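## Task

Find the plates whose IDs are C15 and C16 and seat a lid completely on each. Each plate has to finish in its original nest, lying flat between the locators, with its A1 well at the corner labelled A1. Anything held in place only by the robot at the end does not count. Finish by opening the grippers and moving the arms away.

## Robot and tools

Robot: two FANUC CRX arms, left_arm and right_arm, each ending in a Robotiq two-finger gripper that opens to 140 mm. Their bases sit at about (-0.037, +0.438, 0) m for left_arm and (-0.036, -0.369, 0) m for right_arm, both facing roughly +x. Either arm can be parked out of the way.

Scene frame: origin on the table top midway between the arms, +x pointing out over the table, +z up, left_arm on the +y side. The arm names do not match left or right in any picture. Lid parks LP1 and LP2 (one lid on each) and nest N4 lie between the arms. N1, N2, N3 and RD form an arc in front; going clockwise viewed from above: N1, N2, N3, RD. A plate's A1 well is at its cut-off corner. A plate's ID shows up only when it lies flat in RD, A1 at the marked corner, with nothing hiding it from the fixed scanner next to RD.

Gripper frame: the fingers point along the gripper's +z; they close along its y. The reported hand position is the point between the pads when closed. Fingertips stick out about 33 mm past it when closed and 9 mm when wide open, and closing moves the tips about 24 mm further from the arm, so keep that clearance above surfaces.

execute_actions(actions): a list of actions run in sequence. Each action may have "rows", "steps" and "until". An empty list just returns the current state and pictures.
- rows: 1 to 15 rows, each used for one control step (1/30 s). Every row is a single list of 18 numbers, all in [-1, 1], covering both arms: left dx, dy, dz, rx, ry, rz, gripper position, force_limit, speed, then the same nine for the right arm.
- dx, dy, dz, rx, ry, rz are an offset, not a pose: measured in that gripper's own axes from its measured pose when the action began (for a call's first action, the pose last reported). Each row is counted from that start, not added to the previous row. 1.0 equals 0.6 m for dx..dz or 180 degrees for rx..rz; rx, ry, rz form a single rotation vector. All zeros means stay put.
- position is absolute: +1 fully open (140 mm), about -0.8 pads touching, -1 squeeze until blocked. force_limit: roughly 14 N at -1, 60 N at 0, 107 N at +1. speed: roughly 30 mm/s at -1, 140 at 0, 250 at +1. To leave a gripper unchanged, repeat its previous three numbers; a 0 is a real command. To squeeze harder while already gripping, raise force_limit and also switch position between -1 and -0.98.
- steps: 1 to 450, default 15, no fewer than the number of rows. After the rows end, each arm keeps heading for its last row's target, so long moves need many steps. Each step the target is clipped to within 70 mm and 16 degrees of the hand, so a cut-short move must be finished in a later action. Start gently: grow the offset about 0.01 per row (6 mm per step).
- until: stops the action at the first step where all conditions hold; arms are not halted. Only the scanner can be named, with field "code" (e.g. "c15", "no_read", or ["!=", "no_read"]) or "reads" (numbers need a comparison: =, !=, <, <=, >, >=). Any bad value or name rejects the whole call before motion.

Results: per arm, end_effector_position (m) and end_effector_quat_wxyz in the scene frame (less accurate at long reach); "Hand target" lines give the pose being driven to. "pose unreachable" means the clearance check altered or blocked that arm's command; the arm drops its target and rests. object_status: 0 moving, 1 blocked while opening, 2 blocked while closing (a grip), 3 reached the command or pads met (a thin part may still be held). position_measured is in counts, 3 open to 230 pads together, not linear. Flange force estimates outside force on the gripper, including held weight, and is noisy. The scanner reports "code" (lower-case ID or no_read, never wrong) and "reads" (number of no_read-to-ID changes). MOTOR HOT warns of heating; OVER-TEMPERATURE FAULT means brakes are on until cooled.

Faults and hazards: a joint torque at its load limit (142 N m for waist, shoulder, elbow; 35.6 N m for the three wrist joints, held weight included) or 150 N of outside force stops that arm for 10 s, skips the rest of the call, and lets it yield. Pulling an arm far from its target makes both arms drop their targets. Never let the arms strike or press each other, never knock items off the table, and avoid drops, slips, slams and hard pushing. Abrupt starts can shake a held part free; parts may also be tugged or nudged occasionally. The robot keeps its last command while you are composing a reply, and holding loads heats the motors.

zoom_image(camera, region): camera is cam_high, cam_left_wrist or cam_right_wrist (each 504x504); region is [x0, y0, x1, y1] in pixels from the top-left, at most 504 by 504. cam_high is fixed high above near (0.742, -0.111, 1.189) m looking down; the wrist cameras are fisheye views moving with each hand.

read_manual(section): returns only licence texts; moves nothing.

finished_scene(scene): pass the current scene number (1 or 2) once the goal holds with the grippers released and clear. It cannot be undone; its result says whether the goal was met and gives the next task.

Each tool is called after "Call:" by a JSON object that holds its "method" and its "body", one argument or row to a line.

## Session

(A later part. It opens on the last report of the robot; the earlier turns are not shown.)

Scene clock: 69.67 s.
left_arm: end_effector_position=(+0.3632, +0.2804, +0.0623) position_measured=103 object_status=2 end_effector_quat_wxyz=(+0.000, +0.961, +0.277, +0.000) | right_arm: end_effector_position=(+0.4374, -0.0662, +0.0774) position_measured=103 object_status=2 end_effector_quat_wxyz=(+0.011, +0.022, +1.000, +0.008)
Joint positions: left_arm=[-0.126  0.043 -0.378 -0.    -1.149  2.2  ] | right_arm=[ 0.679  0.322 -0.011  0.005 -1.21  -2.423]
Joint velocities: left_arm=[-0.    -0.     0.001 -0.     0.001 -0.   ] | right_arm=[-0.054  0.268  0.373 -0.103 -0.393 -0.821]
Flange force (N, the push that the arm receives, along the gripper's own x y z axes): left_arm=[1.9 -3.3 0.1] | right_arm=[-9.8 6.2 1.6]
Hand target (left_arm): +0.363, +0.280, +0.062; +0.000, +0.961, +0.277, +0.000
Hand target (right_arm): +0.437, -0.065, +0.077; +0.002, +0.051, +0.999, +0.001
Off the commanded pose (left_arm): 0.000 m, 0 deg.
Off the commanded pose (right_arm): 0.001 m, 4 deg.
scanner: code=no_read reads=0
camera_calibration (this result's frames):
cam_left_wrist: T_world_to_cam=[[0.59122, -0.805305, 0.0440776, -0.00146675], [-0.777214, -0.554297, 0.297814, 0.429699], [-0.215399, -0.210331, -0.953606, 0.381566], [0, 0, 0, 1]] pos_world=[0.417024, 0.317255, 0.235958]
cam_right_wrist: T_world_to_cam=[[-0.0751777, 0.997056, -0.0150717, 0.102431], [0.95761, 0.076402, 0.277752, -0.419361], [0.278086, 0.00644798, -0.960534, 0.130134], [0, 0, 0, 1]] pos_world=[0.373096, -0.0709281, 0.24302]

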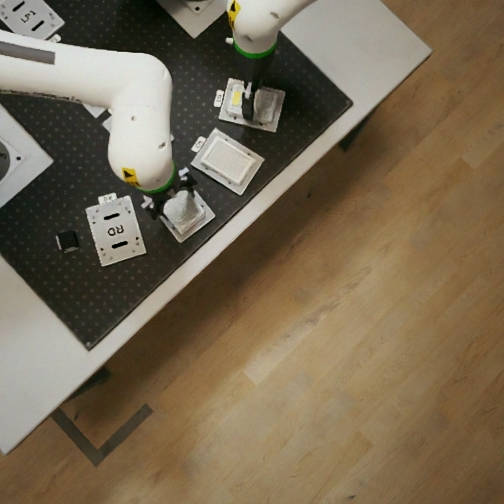

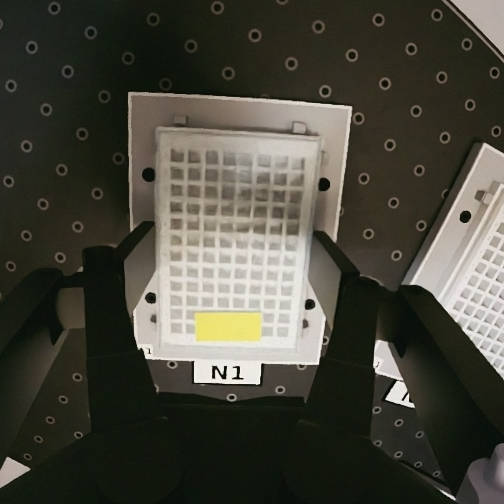

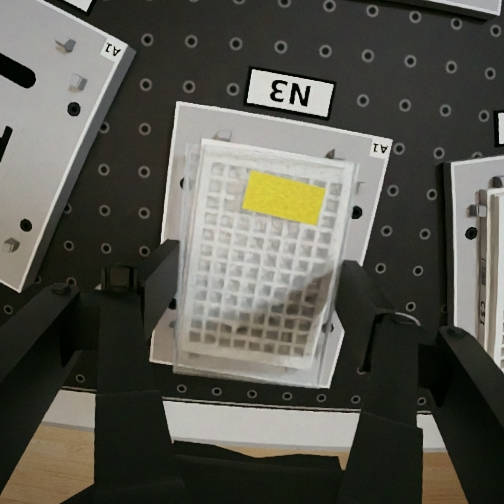

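Call:
{"method": "execute_actions", "body": {
  "actions": []
}}

Call:
{"method": "zoom_image", "body": {
  "camera": "cam_right_wrist",
  "region": [160, 122, 244, 206]
}}

Call:
{"method": "zoom_image", "body": {
  "camera": "cam_right_wrist",
  "region": [300, 138, 384, 222]
}}

Call:
{"method": "zoom_image", "body": {
  "camera": "cam_right_wrist",
  "region": [148, 295, 232, 379]
}}

Call:
{"method": "zoom_image", "body": {
  "camera": "cam_right_wrist",
  "region": [272, 312, 356, 396]
}}

Scene clock: 71.70 s.
left_arm: end_effector_position=(+0.3632, +0.2804, +0.0623) position_measured=103 object_status=2 end_effector_quat_wxyz=(+0.000, +0.961, +0.277, +0.000) | right_arm: end_effector_position=(+0.4372, -0.0653, +0.0772) position_measured=103 object_status=2 end_effector_quat_wxyz=(+0.002, +0.051, +0.999, +0.001)
Joint positions: left_arm=[-0.126  0.043 -0.378 -0.    -1.149  2.2  ] | right_arm=[ 0.678  0.343  0.017  0.001 -1.241 -2.478]
Joint velocities: left_arm=[ 0.     0.     0.001  0.001  0.001 -0.   ] | right_arm=[-0.001  0.    -0.    -0.    -0.001 -0.001]
Flange force (N, the push that the arm receives, along the gripper's own x y z axes): left_arm=[4.1 -2.1 -0.6] | right_arm=[-0.6 5.2 0.0]
Hand target (left_arm): +0.363, +0.280, +0.062; +0.000, +0.961, +0.277, +0.000
Hand target (right_arm): +0.437, -0.065, +0.077; +0.002, +0.051, +0.999, +0.001
Off the commanded pose (left_arm): 0.000 m, 0 deg.
Off the commanded pose (right_arm): 0.000 m, 0 deg.
scanner: code=no_read reads=0
camera_calibration (this result's frames):
cam_left_wrist: T_world_to_cam=[[0.591221, -0.805304, 0.0440715, -0.00146464], [-0.777211, -0.554298, 0.297821, 0.429697], [-0.215408, -0.210331, -0.953604, 0.381564], [0, 0, 0, 1]] pos_world=[0.417023, 0.317255, 0.235953]
cam_right_wrist: T_world_to_cam=[[-0.0183032, 0.999457, -0.0273994, 0.0777587], [0.965598, 0.0247795, 0.258856, -0.424653], [0.259394, -0.021719, -0.965527, 0.136702], [0, 0, 0, 1]] pos_world=[0.376008, -0.0642248, 0.244044]

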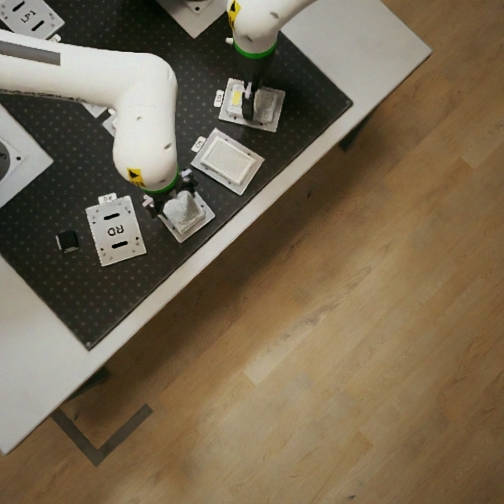

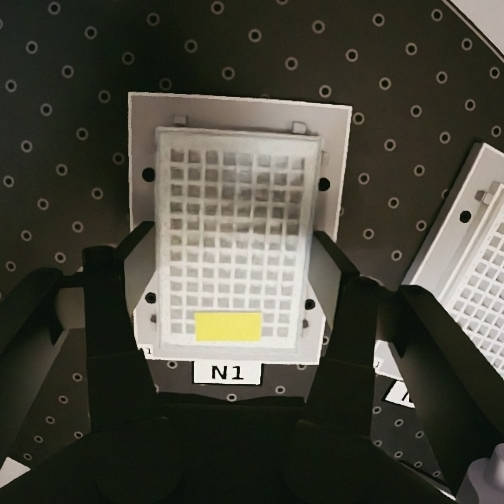

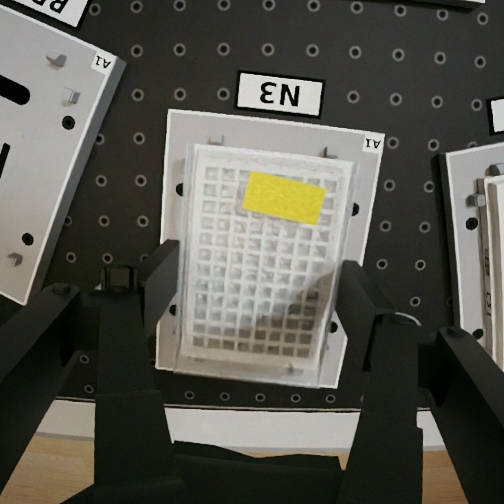

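Region (160, 122, 244, 206) of cam_right_wrist's 504x504 image, scaled by 6.000, with more detail than that image has.

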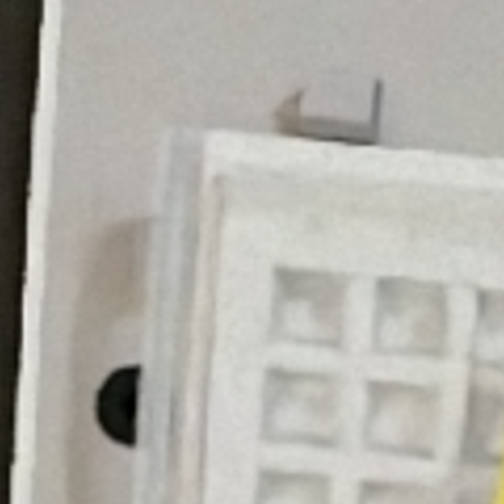

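Region (300, 138, 384, 222) of cam_right_wrist's 504x504 image, scaled by 6.000, with more detail than that image has.

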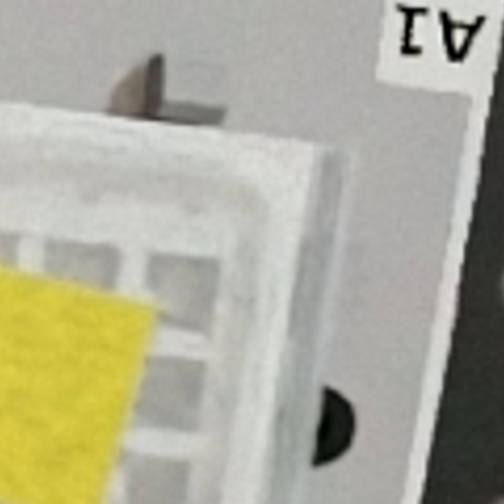

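Region (148, 295, 232, 379) of cam_right_wrist's 504x504 image, scaled by 6.000, with more detail than that image has.

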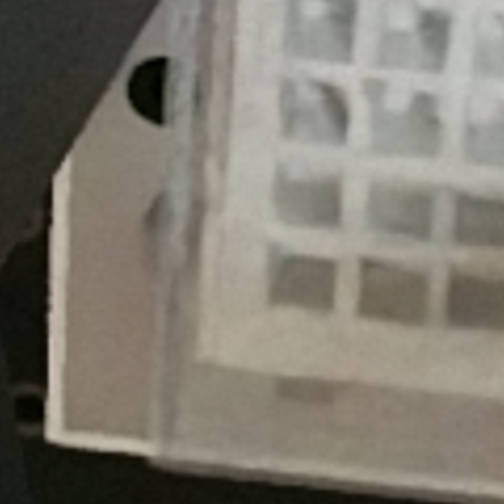

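Region (272, 312, 356, 396) of cam_right_wrist's 504x504 image, scaled by 6.000, with more detail than that image has.

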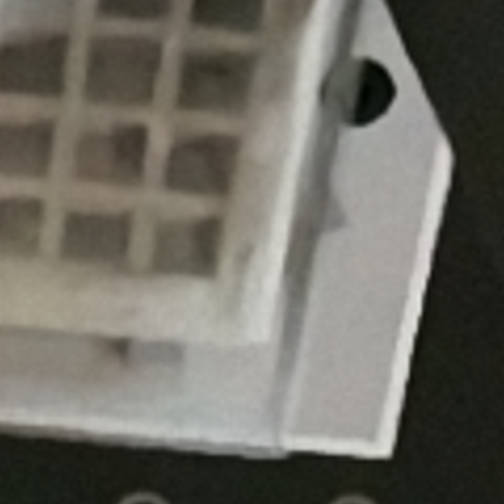

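I'll refresh the current state before making the final placement.

Call:
{"method": "execute_actions", "body": {
  "actions": []
}}

Scene clock: 73.03 s.
left_arm: end_effector_position=(+0.3632, +0.2804, +0.0623) position_measured=103 object_status=2 end_effector_quat_wxyz=(+0.000, +0.961, +0.277, +0.000) | right_arm: end_effector_position=(+0.4372, -0.0653, +0.0772) position_measured=103 object_status=2 end_effector_quat_wxyz=(+0.002, +0.051, +0.999, +0.001)
Joint positions: left_arm=[-0.126  0.043 -0.378 -0.    -1.149  2.2  ] | right_arm=[ 0.678  0.343  0.017  0.001 -1.241 -2.478]
Joint velocities: left_arm=[-0.    -0.001 -0.001  0.001  0.     0.   ] | right_arm=[ 0.    -0.     0.     0.    -0.001 -0.   ]
Flange force (N, the push that the arm receives, along the gripper's own x y z axes): left_arm=[2.9 -0.3 -1.7] | right_arm=[-1.3 5.5 -0.8]
Hand target (left_arm): +0.363, +0.280, +0.062; +0.000, +0.961, +0.277, +0.000
Hand target (right_arm): +0.437, -0.065, +0.077; +0.002, +0.051, +0.999, +0.001
Off the commanded pose (left_arm): 0.000 m, 0 deg.
Off the commanded pose (right_arm): 0.000 m, 0 deg.
scanner: code=no_read reads=0
camera_calibration (this result's frames):
cam_left_wrist: T_world_to_cam=[[0.591231, -0.805296, 0.0440911, -0.00147958], [-0.777204, -0.554299, 0.297836, 0.429688], [-0.215407, -0.210358, -0.953598, 0.381572], [0, 0, 0, 1]] pos_world=[0.417024, 0.317251, 0.235955]
cam_right_wrist: T_world_to_cam=[[-0.0183032, 0.999457, -0.0273995, 0.0777588], [0.965598, 0.0247795, 0.258856, -0.424653], [0.259394, -0.021719, -0.965527, 0.136702], [0, 0, 0, 1]] pos_world=[0.376008, -0.0642249, 0.244044]

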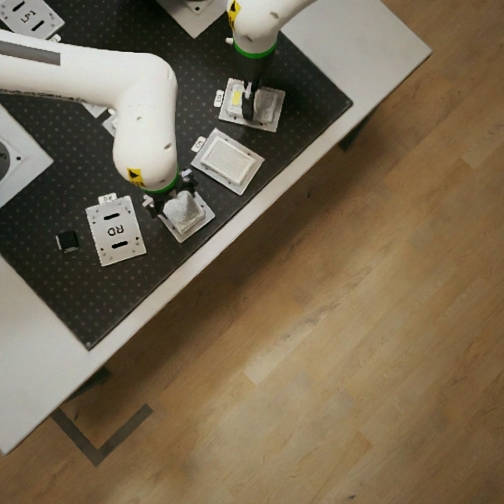

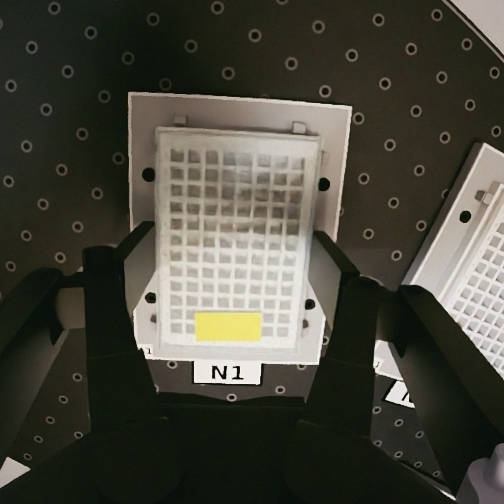

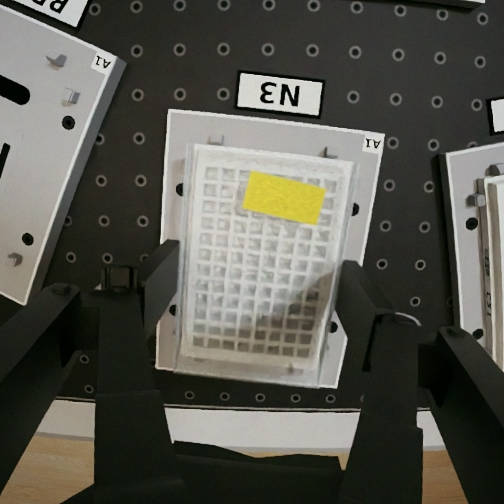

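Call:
{"method": "zoom_image", "body": {
  "camera": "cam_right_wrist",
  "region": [160, 122, 244, 206]
}}

Call:
{"method": "zoom_image", "body": {
  "camera": "cam_right_wrist",
  "region": [300, 138, 384, 222]
}}

Call:
{"method": "zoom_image", "body": {
  "camera": "cam_right_wrist",
  "region": [148, 295, 232, 379]
}}

Call:
{"method": "zoom_image", "body": {
  "camera": "cam_right_wrist",
  "region": [272, 312, 356, 396]
}}

Region (160, 122, 244, 206) of cam_right_wrist's 504x504 image, scaled by 6.000, with more detail than that image has.

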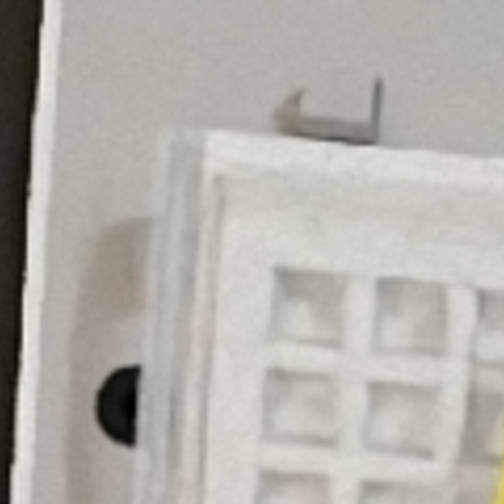

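Region (300, 138, 384, 222) of cam_right_wrist's 504x504 image, scaled by 6.000, with more detail than that image has.

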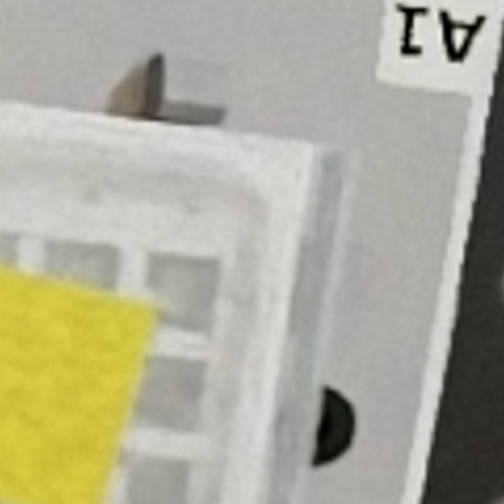

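Region (148, 295, 232, 379) of cam_right_wrist's 504x504 image, scaled by 6.000, with more detail than that image has.

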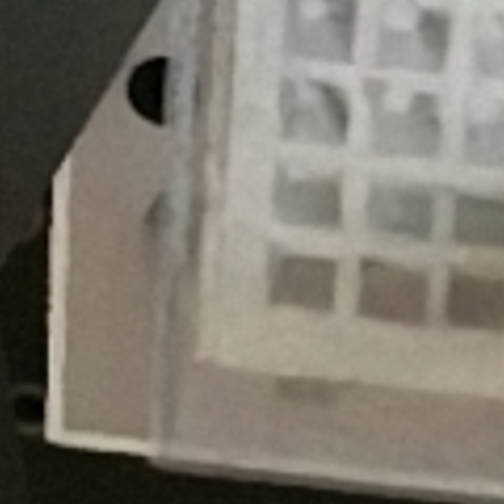

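Region (272, 312, 356, 396) of cam_right_wrist's 504x504 image, scaled by 6.000, with more detail than that image has.

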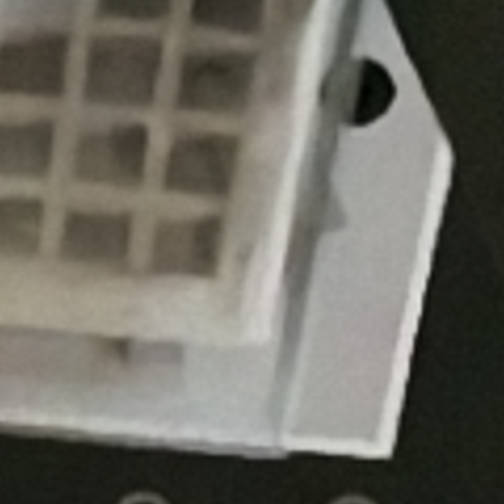

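Call:
{"method": "execute_actions", "body": {
  "actions": [
    {"rows": [
[0,0,0.0003,0,0,0,-1,-0.5,-1, -0.0008,0.0006,0.0015,0.0004,0.0007,0,-1,-0.5,-1],
[0,0,0.0007,0,0,0,-1,-0.5,-1, -0.0015,0.0012,0.0040,0.0009,0.0015,0,-1,-0.5,-1],
[0,0,0.0011,0,0,0,-1,-0.5,-1, -0.0015,0.0012,0.0075,0.0009,0.0015,0,-1,-0.5,-1],
[0,0,0.0015,0,0,0,-1,-0.5,-1, -0.0015,0.0012,0.0112,0.0009,0.0015,0,-1,-0.5,-1],
[0,0,0.0018,0,0,0,-1,-0.5,-1, -0.0015,0.0012,0.0147,0.0009,0.0015,0,-1,-0.5,-1],
[0,0,0.0020,0,0,0,-1,-0.5,-1, -0.0015,0.0012,0.0177,0.0009,0.0015,0,-1,-0.5,-1],
[0,0,0.0020,0,0,0,-1,-0.5,-1, -0.0015,0.0012,0.0200,0.0009,0.0015,0,-1,-0.5,-1],
[0,0,0.0020,0,0,0,-1,-0.5,-1, -0.0015,0.0012,0.0212,0.0009,0.0015,0,-1,-0.5,-1],
[0,0,0.0020,0,0,0,-1,-0.5,-1, -0.0015,0.0012,0.0217,0.0009,0.0015,0,-1,-0.5,-1]
], "steps": 10}
  ]
}}

Scene clock: 83.57 s.
left_arm: end_effector_position=(+0.3633, +0.2804, +0.0613) position_measured=103 object_status=2 end_effector_quat_wxyz=(+0.000, +0.961, +0.277, +0.000) | right_arm: end_effector_position=(+0.4382, -0.0647, +0.0647) position_measured=103 object_status=2 end_effector_quat_wxyz=(-0.001, +0.051, +0.999, -0.000)
Joint positions: left_arm=[-0.126  0.044 -0.38   0.    -1.146  2.2  ] | right_arm=[ 0.676  0.36   0.01  -0.001 -1.222 -2.475]
Joint velocities: left_arm=[-0.001  0.002 -0.001  0.001  0.004  0.001] | right_arm=[-0.     0.014 -0.021 -0.001  0.036 -0.   ]
Flange force (N, the push that the arm receives, along the gripper's own x y z axes): left_arm=[-1.8 -14.7 -65.2] | right_arm=[-4.5 8.0 2.2]
Hand target (left_arm): +0.363, +0.280, +0.061; +0.000, +0.961, +0.277, +0.000
Hand target (right_arm): +0.438, -0.065, +0.064; -0.000, +0.051, +0.999, +0.000
Off the commanded pose (left_arm): 0.000 m, 0 deg.
Off the commanded pose (right_arm): 0.000 m, 0 deg.
scanner: code=no_read reads=0
camera_calibration (this result's frames):
cam_left_wrist: T_world_to_cam=[[0.591271, -0.805253, 0.0443495, -0.00156643], [-0.777237, -0.554301, 0.297746, 0.430034], [-0.215178, -0.210519, -0.953614, 0.38058], [0, 0, 0, 1]] pos_world=[0.417057, 0.317226, 0.234956]
cam_right_wrist: T_world_to_cam=[[-0.0183751, 0.999389, -0.029743, 0.0769972], [0.966912, 0.0253328, 0.253848, -0.422592], [0.254446, -0.0240944, -0.966787, 0.126447], [0, 0, 0, 1]] pos_world=[0.37785, -0.0631981, 0.231811]

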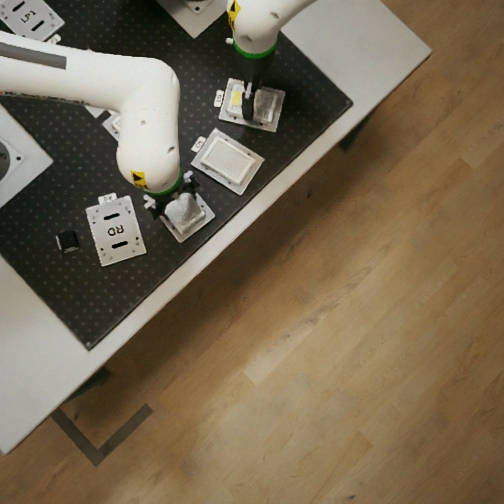

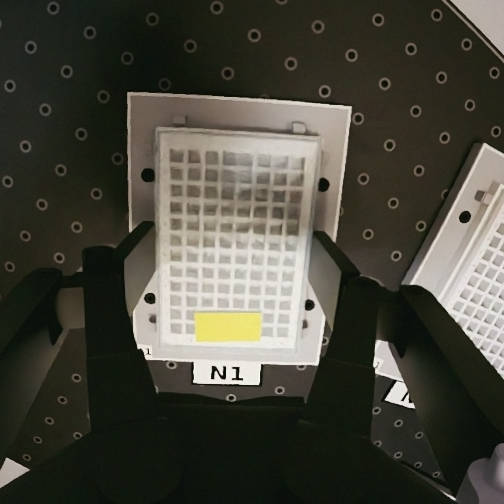

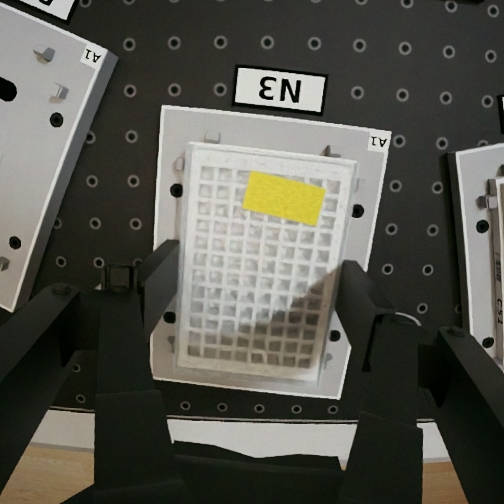

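The left lid has made contact at 65 N, so I'm easing that arm back, opening its gripper and holding the right arm just above its seat.

Call:
{"method": "execute_actions", "body": {
  "actions": [
    {"rows": [
[0,0,-0.0008,0,0,0,-1,-0.5,-1, 0,0,0.0008,0,0,0,-1,-0.5,-1],
[0,0,-0.0014,0,0,0,-1,-0.5,-1, 0,0,0.0008,0,0,0,-1,-0.5,-1],
[0,0,-0.0014,0,0,0,0.48,-0.5,-0.6, 0,0,0.0008,0,0,0,-1,-0.5,-1]
], "steps": 3}
  ]
}}

Scene clock: 83.87 s.
left_arm: end_effector_position=(+0.3632, +0.2804, +0.0612) position_measured=103 object_status=0 end_effector_quat_wxyz=(+0.000, +0.961, +0.277, +0.000) | right_arm: end_effector_position=(+0.4383, -0.0646, +0.0643) position_measured=103 object_status=2 end_effector_quat_wxyz=(-0.000, +0.051, +0.999, +0.000)
Joint positions: left_arm=[-0.126  0.044 -0.38   0.    -1.146  2.2  ] | right_arm=[ 0.676  0.361  0.01  -0.001 -1.221 -2.475]
Joint velocities: left_arm=[-0.    -0.009  0.011  0.001 -0.022  0.   ] | right_arm=[ 0.  0. -0.  0.  0. -0.]
Flange force (N, the push that the arm receives, along the gripper's own x y z axes): left_arm=[0.9 -12.4 -61.8] | right_arm=[3.1 3.3 -17.5]
Hand target (left_arm): +0.363, +0.280, +0.062; +0.000, +0.961, +0.277, +0.000
Hand target (right_arm): +0.438, -0.065, +0.064; -0.001, +0.051, +0.999, -0.000
Off the commanded pose (left_arm): 0.001 m, 0 deg.
Off the commanded pose (right_arm): 0.000 m, 0 deg.
scanner: code=no_read reads=0
camera_calibration (this result's frames):
cam_left_wrist: T_world_to_cam=[[0.591279, -0.805253, 0.0442427, -0.00152357], [-0.777187, -0.554305, 0.297868, 0.42997], [-0.215335, -0.210508, -0.953581, 0.380607], [0, 0, 0, 1]] pos_world=[0.417026, 0.317228, 0.234933]
cam_right_wrist: T_world_to_cam=[[-0.0183935, 0.999394, -0.0295467, 0.0769216], [0.966863, 0.0253054, 0.25404, -0.422539], [0.254634, -0.0238949, -0.966742, 0.125952], [0, 0, 0, 1]] pos_world=[0.37788, -0.0631729, 0.231378]

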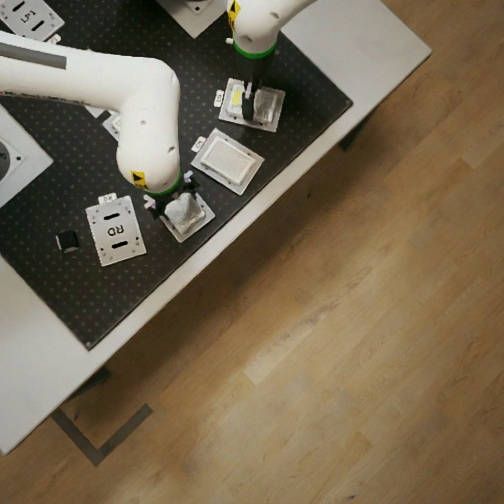

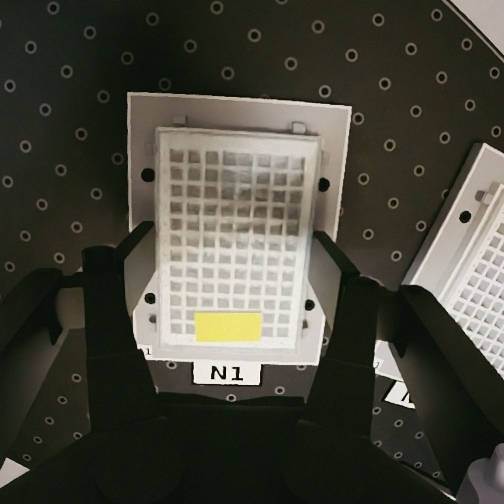

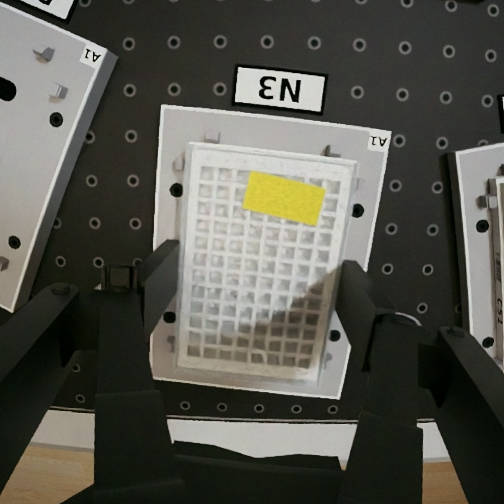

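Call:
{"method": "execute_actions", "body": {
  "actions": [
    {"rows": [
[0,0,-0.0016,0,0,0,0.48,-0.5,-0.6, 0,0,-0.0002,0,0,0,0.48,-0.5,-0.6]
], "steps": 1}
  ]
}}

Scene clock: 84.30 s.
left_arm: end_effector_position=(+0.3633, +0.2804, +0.0621) position_measured=68 object_status=0 end_effector_quat_wxyz=(+0.000, +0.961, +0.277, +0.000) | right_arm: end_effector_position=(+0.4383, -0.0646, +0.0642) position_measured=103 object_status=0 end_effector_quat_wxyz=(-0.000, +0.051, +0.999, +0.000)
Joint positions: left_arm=[-0.126  0.043 -0.379 -0.    -1.148  2.2  ] | right_arm=[ 0.676  0.361  0.01  -0.001 -1.221 -2.475]
Joint velocities: left_arm=[ 0.    -0.    -0.     0.001 -0.001  0.001] | right_arm=[-0.     0.    -0.     0.    -0.001 -0.   ]
Flange force (N, the push that the arm receives, along the gripper's own x y z axes): left_arm=[3.1 -0.1 -1.6] | right_arm=[1.2 5.3 -18.8]
Hand target (left_arm): +0.363, +0.280, +0.062; +0.000, +0.961, +0.277, +0.000
Hand target (right_arm): +0.438, -0.065, +0.064; -0.000, +0.051, +0.999, +0.000
Off the commanded pose (left_arm): 0.000 m, 0 deg.
Off the commanded pose (right_arm): 0.000 m, 0 deg.
scanner: code=no_read reads=0
camera_calibration (this result's frames):
cam_left_wrist: T_world_to_cam=[[0.591204, -0.805308, 0.0442363, -0.00150978], [-0.777284, -0.55428, 0.297665, 0.42982], [-0.215192, -0.210365, -0.953645, 0.381322], [0, 0, 0, 1]] pos_world=[0.417042, 0.317241, 0.23577]
cam_right_wrist: T_world_to_cam=[[-0.0183956, 0.999392, -0.0296198, 0.0769444], [0.966881, 0.0253243, 0.253969, -0.42251], [0.254565, -0.0239669, -0.966759, 0.125933], [0, 0, 0, 1]] pos_world=[0.377874, -0.0631796, 0.231331]

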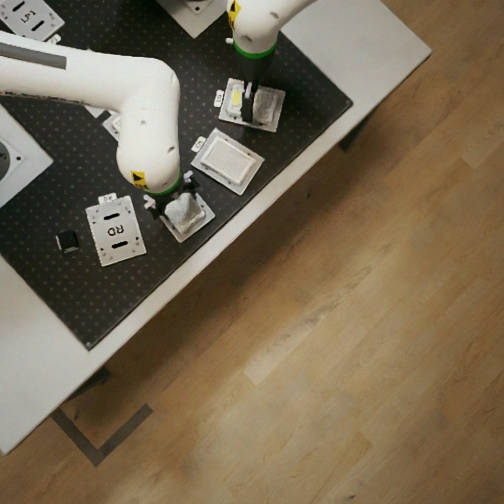

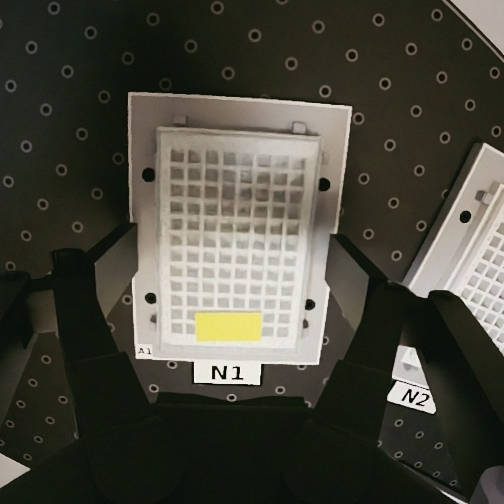

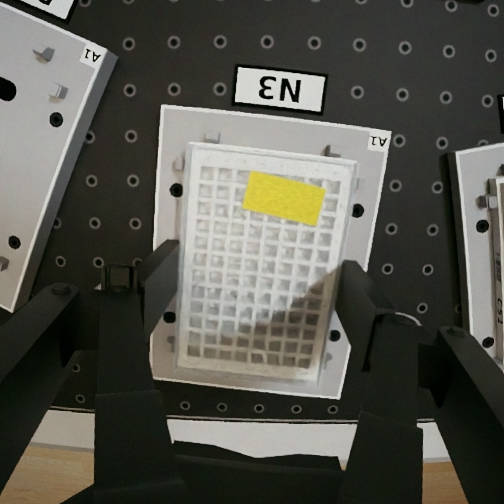

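Both grippers are opening. I'll inspect the corners of the left lid to check that it is seated.

Call:
{"method": "zoom_image", "body": {
  "camera": "cam_left_wrist",
  "region": [128, 104, 212, 188]
}}

Call:
{"method": "zoom_image", "body": {
  "camera": "cam_left_wrist",
  "region": [262, 114, 346, 198]
}}

Call:
{"method": "zoom_image", "body": {
  "camera": "cam_left_wrist",
  "region": [128, 282, 212, 366]
}}

Call:
{"method": "zoom_image", "body": {
  "camera": "cam_left_wrist",
  "region": [250, 288, 334, 372]
}}

Call:
{"method": "execute_actions", "body": {
  "actions": []
}}

Region (128, 104, 212, 188) of cam_left_wrist's 504x504 image, scaled by 6.000, with more detail than that image has.

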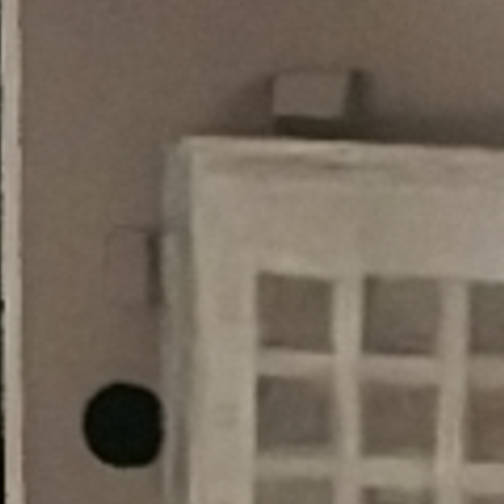

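Region (262, 114, 346, 198) of cam_left_wrist's 504x504 image, scaled by 6.000, with more detail than that image has.

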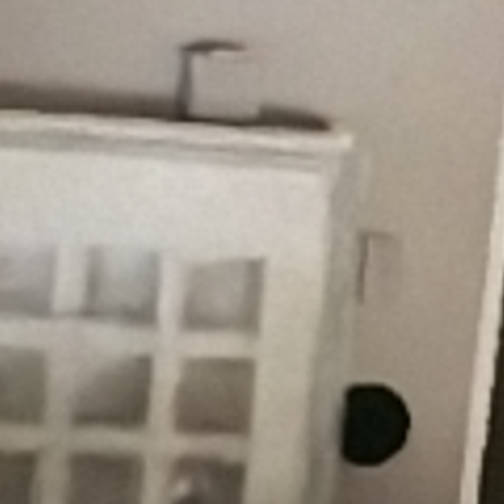

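Region (128, 282, 212, 366) of cam_left_wrist's 504x504 image, scaled by 6.000, with more detail than that image has.

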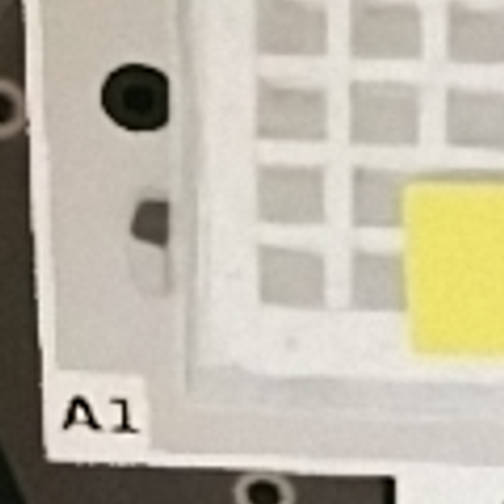

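Region (250, 288, 334, 372) of cam_left_wrist's 504x504 image, scaled by 6.000, with more detail than that image has.

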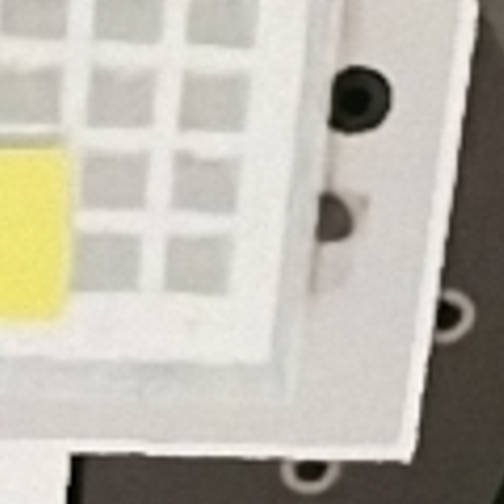

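Scene clock: 85.87 s.
left_arm: end_effector_position=(+0.3632, +0.2804, +0.0622) position_measured=68 object_status=3 end_effector_quat_wxyz=(+0.000, +0.961, +0.277, +0.000) | right_arm: end_effector_position=(+0.4383, -0.0646, +0.0644) position_measured=68 object_status=3 end_effector_quat_wxyz=(-0.000, +0.051, +0.999, +0.000)
Joint positions: left_arm=[-0.126  0.043 -0.379  0.    -1.149  2.2  ] | right_arm=[ 0.676  0.36   0.01  -0.001 -1.221 -2.475]
Joint velocities: left_arm=[-0.    -0.    -0.001  0.     0.     0.   ] | right_arm=[-0.     0.001  0.    -0.001  0.     0.   ]
Flange force (N, the push that the arm receives, along the gripper's own x y z axes): left_arm=[2.4 -1.5 -1.7] | right_arm=[-0.6 4.7 0.0]
Hand target (left_arm): +0.363, +0.280, +0.062; +0.000, +0.961, +0.277, +0.000
Hand target (right_arm): +0.438, -0.065, +0.064; -0.000, +0.051, +0.999, +0.000
Off the commanded pose (left_arm): 0.000 m, 0 deg.
Off the commanded pose (right_arm): 0.000 m, 0 deg.
scanner: code=no_read reads=0
camera_calibration (this result's frames):
cam_left_wrist: T_world_to_cam=[[0.591263, -0.805264, 0.0442437, -0.00156001], [-0.777199, -0.55429, 0.297867, 0.429675], [-0.215338, -0.210504, -0.953582, 0.381519], [0, 0, 0, 1]] pos_world=[0.417021, 0.31722, 0.235892]
cam_right_wrist: T_world_to_cam=[[-0.0183937, 0.999394, -0.029546, 0.0769253], [0.966862, 0.0253054, 0.254041, -0.422569], [0.254635, -0.0238941, -0.966742, 0.126067], [0, 0, 0, 1]] pos_world=[0.37788, -0.0631732, 0.231497]

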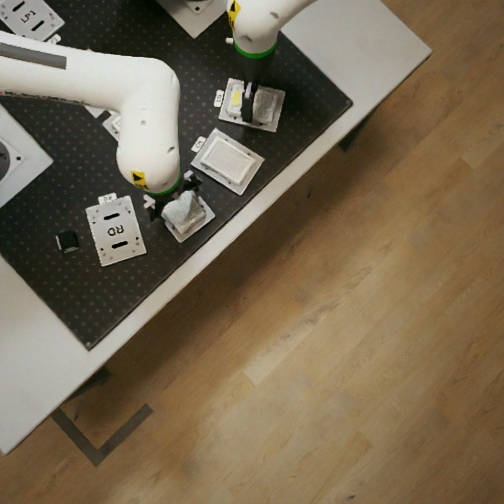

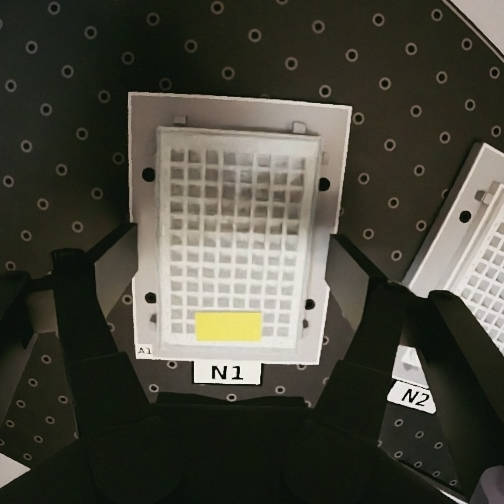

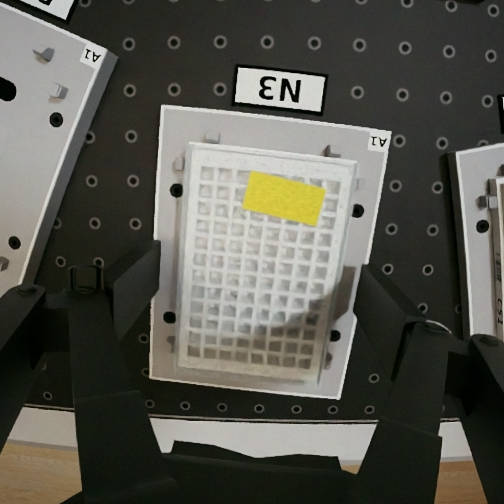

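Call:
{"method": "zoom_image", "body": {
  "camera": "cam_right_wrist",
  "region": [156, 122, 240, 206]
}}

Call:
{"method": "zoom_image", "body": {
  "camera": "cam_right_wrist",
  "region": [300, 140, 384, 224]
}}

Call:
{"method": "zoom_image", "body": {
  "camera": "cam_right_wrist",
  "region": [144, 302, 228, 386]
}}

Call:
{"method": "zoom_image", "body": {
  "camera": "cam_right_wrist",
  "region": [272, 318, 356, 402]
}}

Region (156, 122, 240, 206) of cam_right_wrist's 504x504 image, scaled by 6.000, with more detail than that image has.

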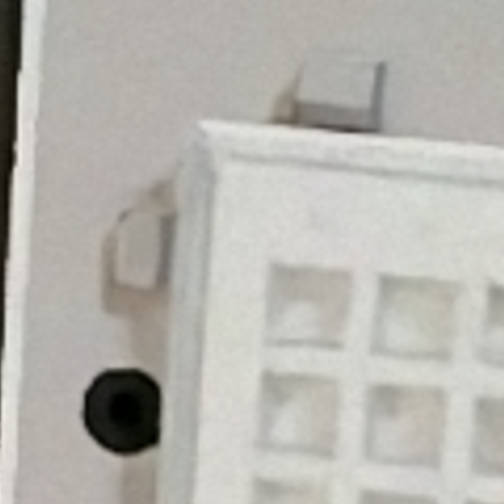

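Region (300, 140, 384, 224) of cam_right_wrist's 504x504 image, scaled by 6.000, with more detail than that image has.

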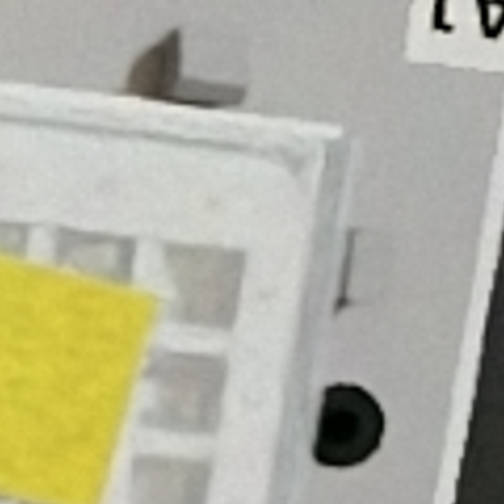

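Region (144, 302, 228, 386) of cam_right_wrist's 504x504 image, scaled by 6.000, with more detail than that image has.

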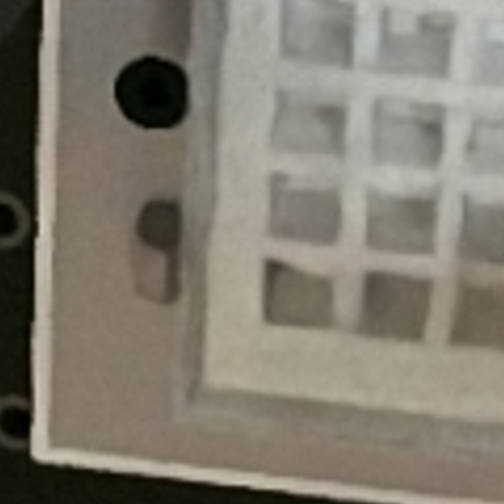

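Region (272, 318, 356, 402) of cam_right_wrist's 504x504 image, scaled by 6.000, with more detail than that image has.

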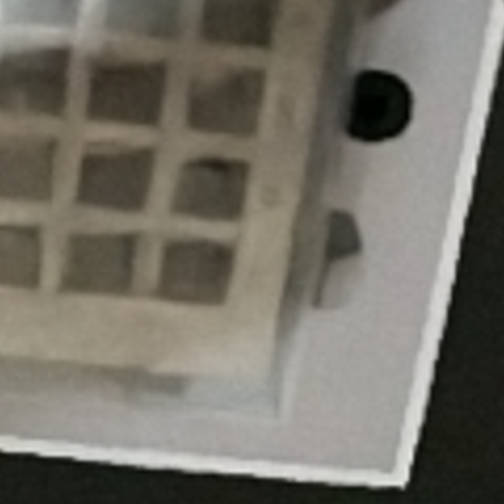

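Both lids are released and centred. I'll retreat up and to the side so the arms are clear and the wrist cameras get an oblique view of the lid edges.

Call:
{"method": "execute_actions", "body": {
  "actions": [
    {"rows": [
[0,0,-0.0024,0,0,0,0.48,-0.5,-0.6, 0,0,-0.0024,0,0,0,0.48,-0.5,-0.6],
[0,0,-0.0093,0,0,0,0.48,-0.5,-0.6, 0,0,-0.0093,0,0,0,0.48,-0.5,-0.6],
[0.0037,0,-0.0197,0,0,0,0.48,-0.5,-0.6, 0.0037,0,-0.0197,0,0,0,0.48,-0.5,-0.6],
[0.0140,0,-0.0331,0,0,0,0.48,-0.5,-0.6, 0.0140,0,-0.0331,0,0,0,0.48,-0.5,-0.6],
[0.0297,0,-0.0487,0,0,0,0.48,-0.5,-0.6, 0.0297,0,-0.0487,0,0,0,0.48,-0.5,-0.6],
[0.0497,0,-0.0657,0,0,0,0.48,-0.5,-0.6, 0.0497,0,-0.0657,0,0,0,0.48,-0.5,-0.6],
[0.0726,0,-0.0835,0,0,0,0.48,-0.5,-0.6, 0.0726,0,-0.0835,0,0,0,0.48,-0.5,-0.6],
[0.0973,0,-0.1013,0,0,0,0.48,-0.5,-0.6, 0.0973,0,-0.1013,0,0,0,0.48,-0.5,-0.6],
[0.1227,0,-0.1183,0,0,0,0.48,-0.5,-0.6, 0.1227,0,-0.1183,0,0,0,0.48,-0.5,-0.6],
[0.1474,0,-0.1339,0,0,0,0.48,-0.5,-0.6, 0.1474,0,-0.1339,0,0,0,0.48,-0.5,-0.6],
[0.1703,0,-0.1473,0,0,0,0.48,-0.5,-0.6, 0.1703,0,-0.1473,0,0,0,0.48,-0.5,-0.6],
[0.1903,0,-0.1577,0,0,0,0.48,-0.5,-0.6, 0.1903,0,-0.1577,0,0,0,0.48,-0.5,-0.6],
[0.2060,0,-0.1646,0,0,0,0.48,-0.5,-0.6, 0.2060,0,-0.1646,0,0,0,0.48,-0.5,-0.6],
[0.2163,0,-0.167,0,0,0,0.48,-0.5,-0.6, 0.2163,0,-0.167,0,0,0,0.48,-0.5,-0.6],
[0.22,0,-0.167,0,0,0,0.48,-0.5,-0.6, 0.22,0,-0.167,0,0,0,0.48,-0.5,-0.6]
], "steps": 15}
  ]
}}

Scene clock: 91.53 s.
left_arm: end_effector_position=(+0.4410, +0.3319, +0.1445) position_measured=68 object_status=3 end_effector_quat_wxyz=(+0.003, +0.960, +0.278, +0.009) | right_arm: end_effector_position=(+0.3488, -0.0560, +0.1413) position_measured=68 object_status=3 end_effector_quat_wxyz=(-0.003, +0.050, +0.999, +0.000)
Joint positions: left_arm=[-0.006  0.111 -0.104  0.002 -1.338  2.083] | right_arm=[ 0.816  0.147 -0.068 -0.006 -1.358 -2.613]
Joint velocities: left_arm=[ 0.363  0.454  0.922  0.019 -0.45  -0.362] | right_arm=[ 0.576 -0.669 -0.338 -0.022 -0.341 -0.563]
Flange force (N, the push that the arm receives, along the gripper's own x y z axes): left_arm=[-0.9 -2.3 -3.7] | right_arm=[2.0 5.9 -3.9]
Hand target (left_arm): +0.471, +0.351, +0.162; +0.003, +0.961, +0.278, +0.007
Hand target (right_arm): +0.313, -0.053, +0.159; -0.004, +0.049, +0.999, +0.000
Off the commanded pose (left_arm): 0.043 m, 1 deg.
Off the commanded pose (right_arm): 0.048 m, 0 deg.
scanner: code=no_read reads=0
camera_calibration (this result's frames):
cam_left_wrist: T_world_to_cam=[[0.592928, -0.80336, 0.055212, -0.0126628], [-0.78056, -0.556542, 0.284584, 0.498329], [-0.197896, -0.211834, -0.95706, 0.480899], [0, 0, 0, 1]] pos_world=[0.491652, 0.369039, 0.319132]
cam_right_wrist: T_world_to_cam=[[-0.0209094, 0.99938, -0.0283102, 0.0696912], [0.968234, 0.0272986, 0.248551, -0.355413], [0.24917, -0.0222139, -0.968205, 0.225595], [0, 0, 0, 1]] pos_world=[0.289368, -0.0549344, 0.308733]

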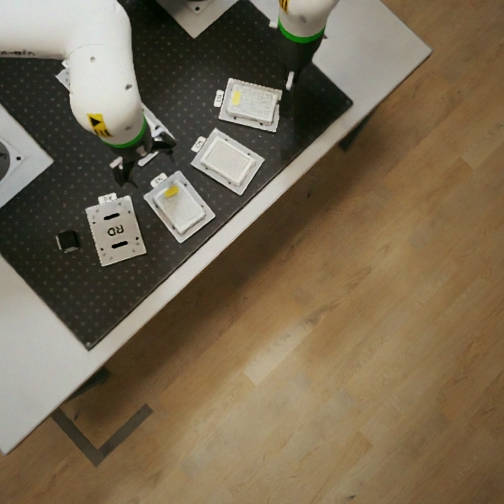

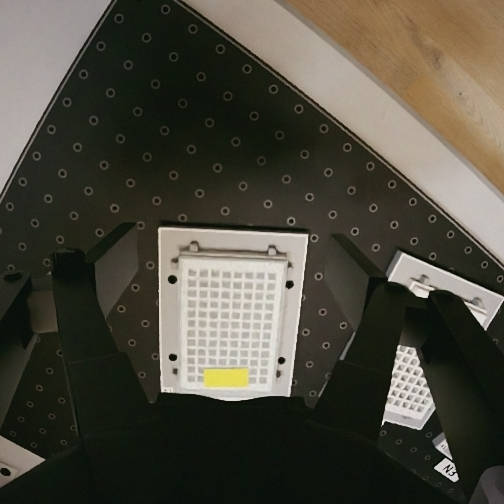

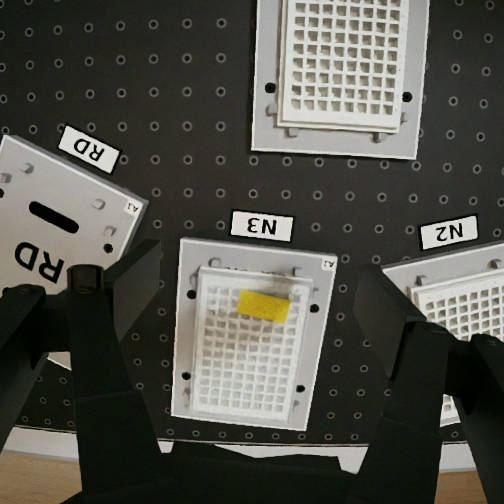

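Call:
{"method": "execute_actions", "body": {
  "actions": []
}}

Scene clock: 91.60 s.
left_arm: end_effector_position=(+0.4576, +0.3426, +0.1544) position_measured=68 object_status=3 end_effector_quat_wxyz=(+0.003, +0.960, +0.278, +0.008) | right_arm: end_effector_position=(+0.3280, -0.0543, +0.1519) position_measured=68 object_status=3 end_effector_quat_wxyz=(-0.004, +0.049, +0.999, +0.001)
Joint positions: left_arm=[ 0.015  0.142 -0.046  0.003 -1.366  2.062] | right_arm=[ 0.854  0.106 -0.089 -0.007 -1.379 -2.65 ]
Joint velocities: left_arm=[ 0.247  0.414  0.729  0.011 -0.349 -0.253] | right_arm=[ 0.486 -0.525 -0.268 -0.007 -0.251 -0.482]
Flange force (N, the push that the arm receives, along the gripper's own x y z axes): left_arm=[18.0 0.5 -6.5] | right_arm=[16.6 -0.7 -9.0]
Hand target (left_arm): +0.471, +0.351, +0.162; +0.003, +0.961, +0.278, +0.007
Hand target (right_arm): +0.313, -0.053, +0.159; -0.004, +0.049, +0.999, +0.000
Off the commanded pose (left_arm): 0.021 m, 1 deg.
Off the commanded pose (right_arm): 0.025 m, 0 deg.
scanner: code=no_read reads=0
camera_calibration (this result's frames):
cam_left_wrist: T_world_to_cam=[[0.5928, -0.803447, 0.0553313, -0.0143726], [-0.780459, -0.556173, 0.285579, 0.514052], [-0.198673, -0.212475, -0.956757, 0.496441], [0, 0, 0, 1]] pos_world=[0.508347, 0.379835, 0.328966]
cam_right_wrist: T_world_to_cam=[[-0.0211803, 0.999381, -0.028086, 0.0678699], [0.9685, 0.0274812, 0.247491, -0.337856], [0.24811, -0.0219594, -0.968483, 0.241513], [0, 0, 0, 1]] pos_world=[0.26873, -0.0532397, 0.319424]

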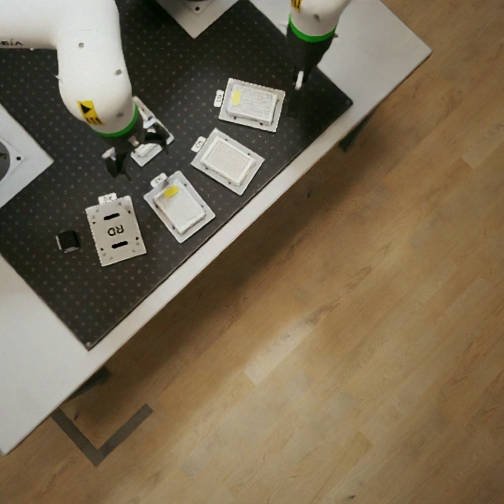

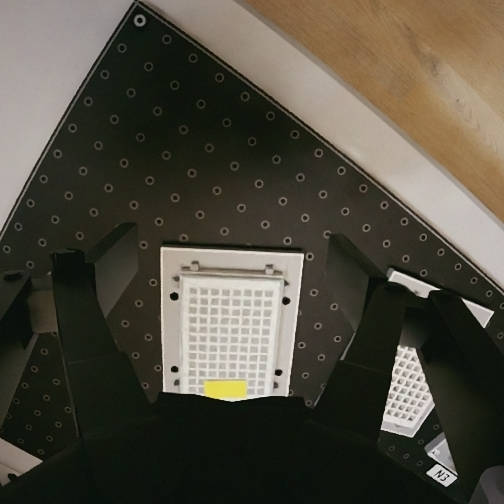

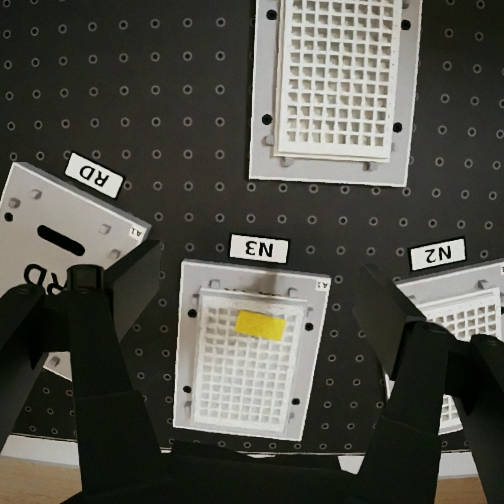

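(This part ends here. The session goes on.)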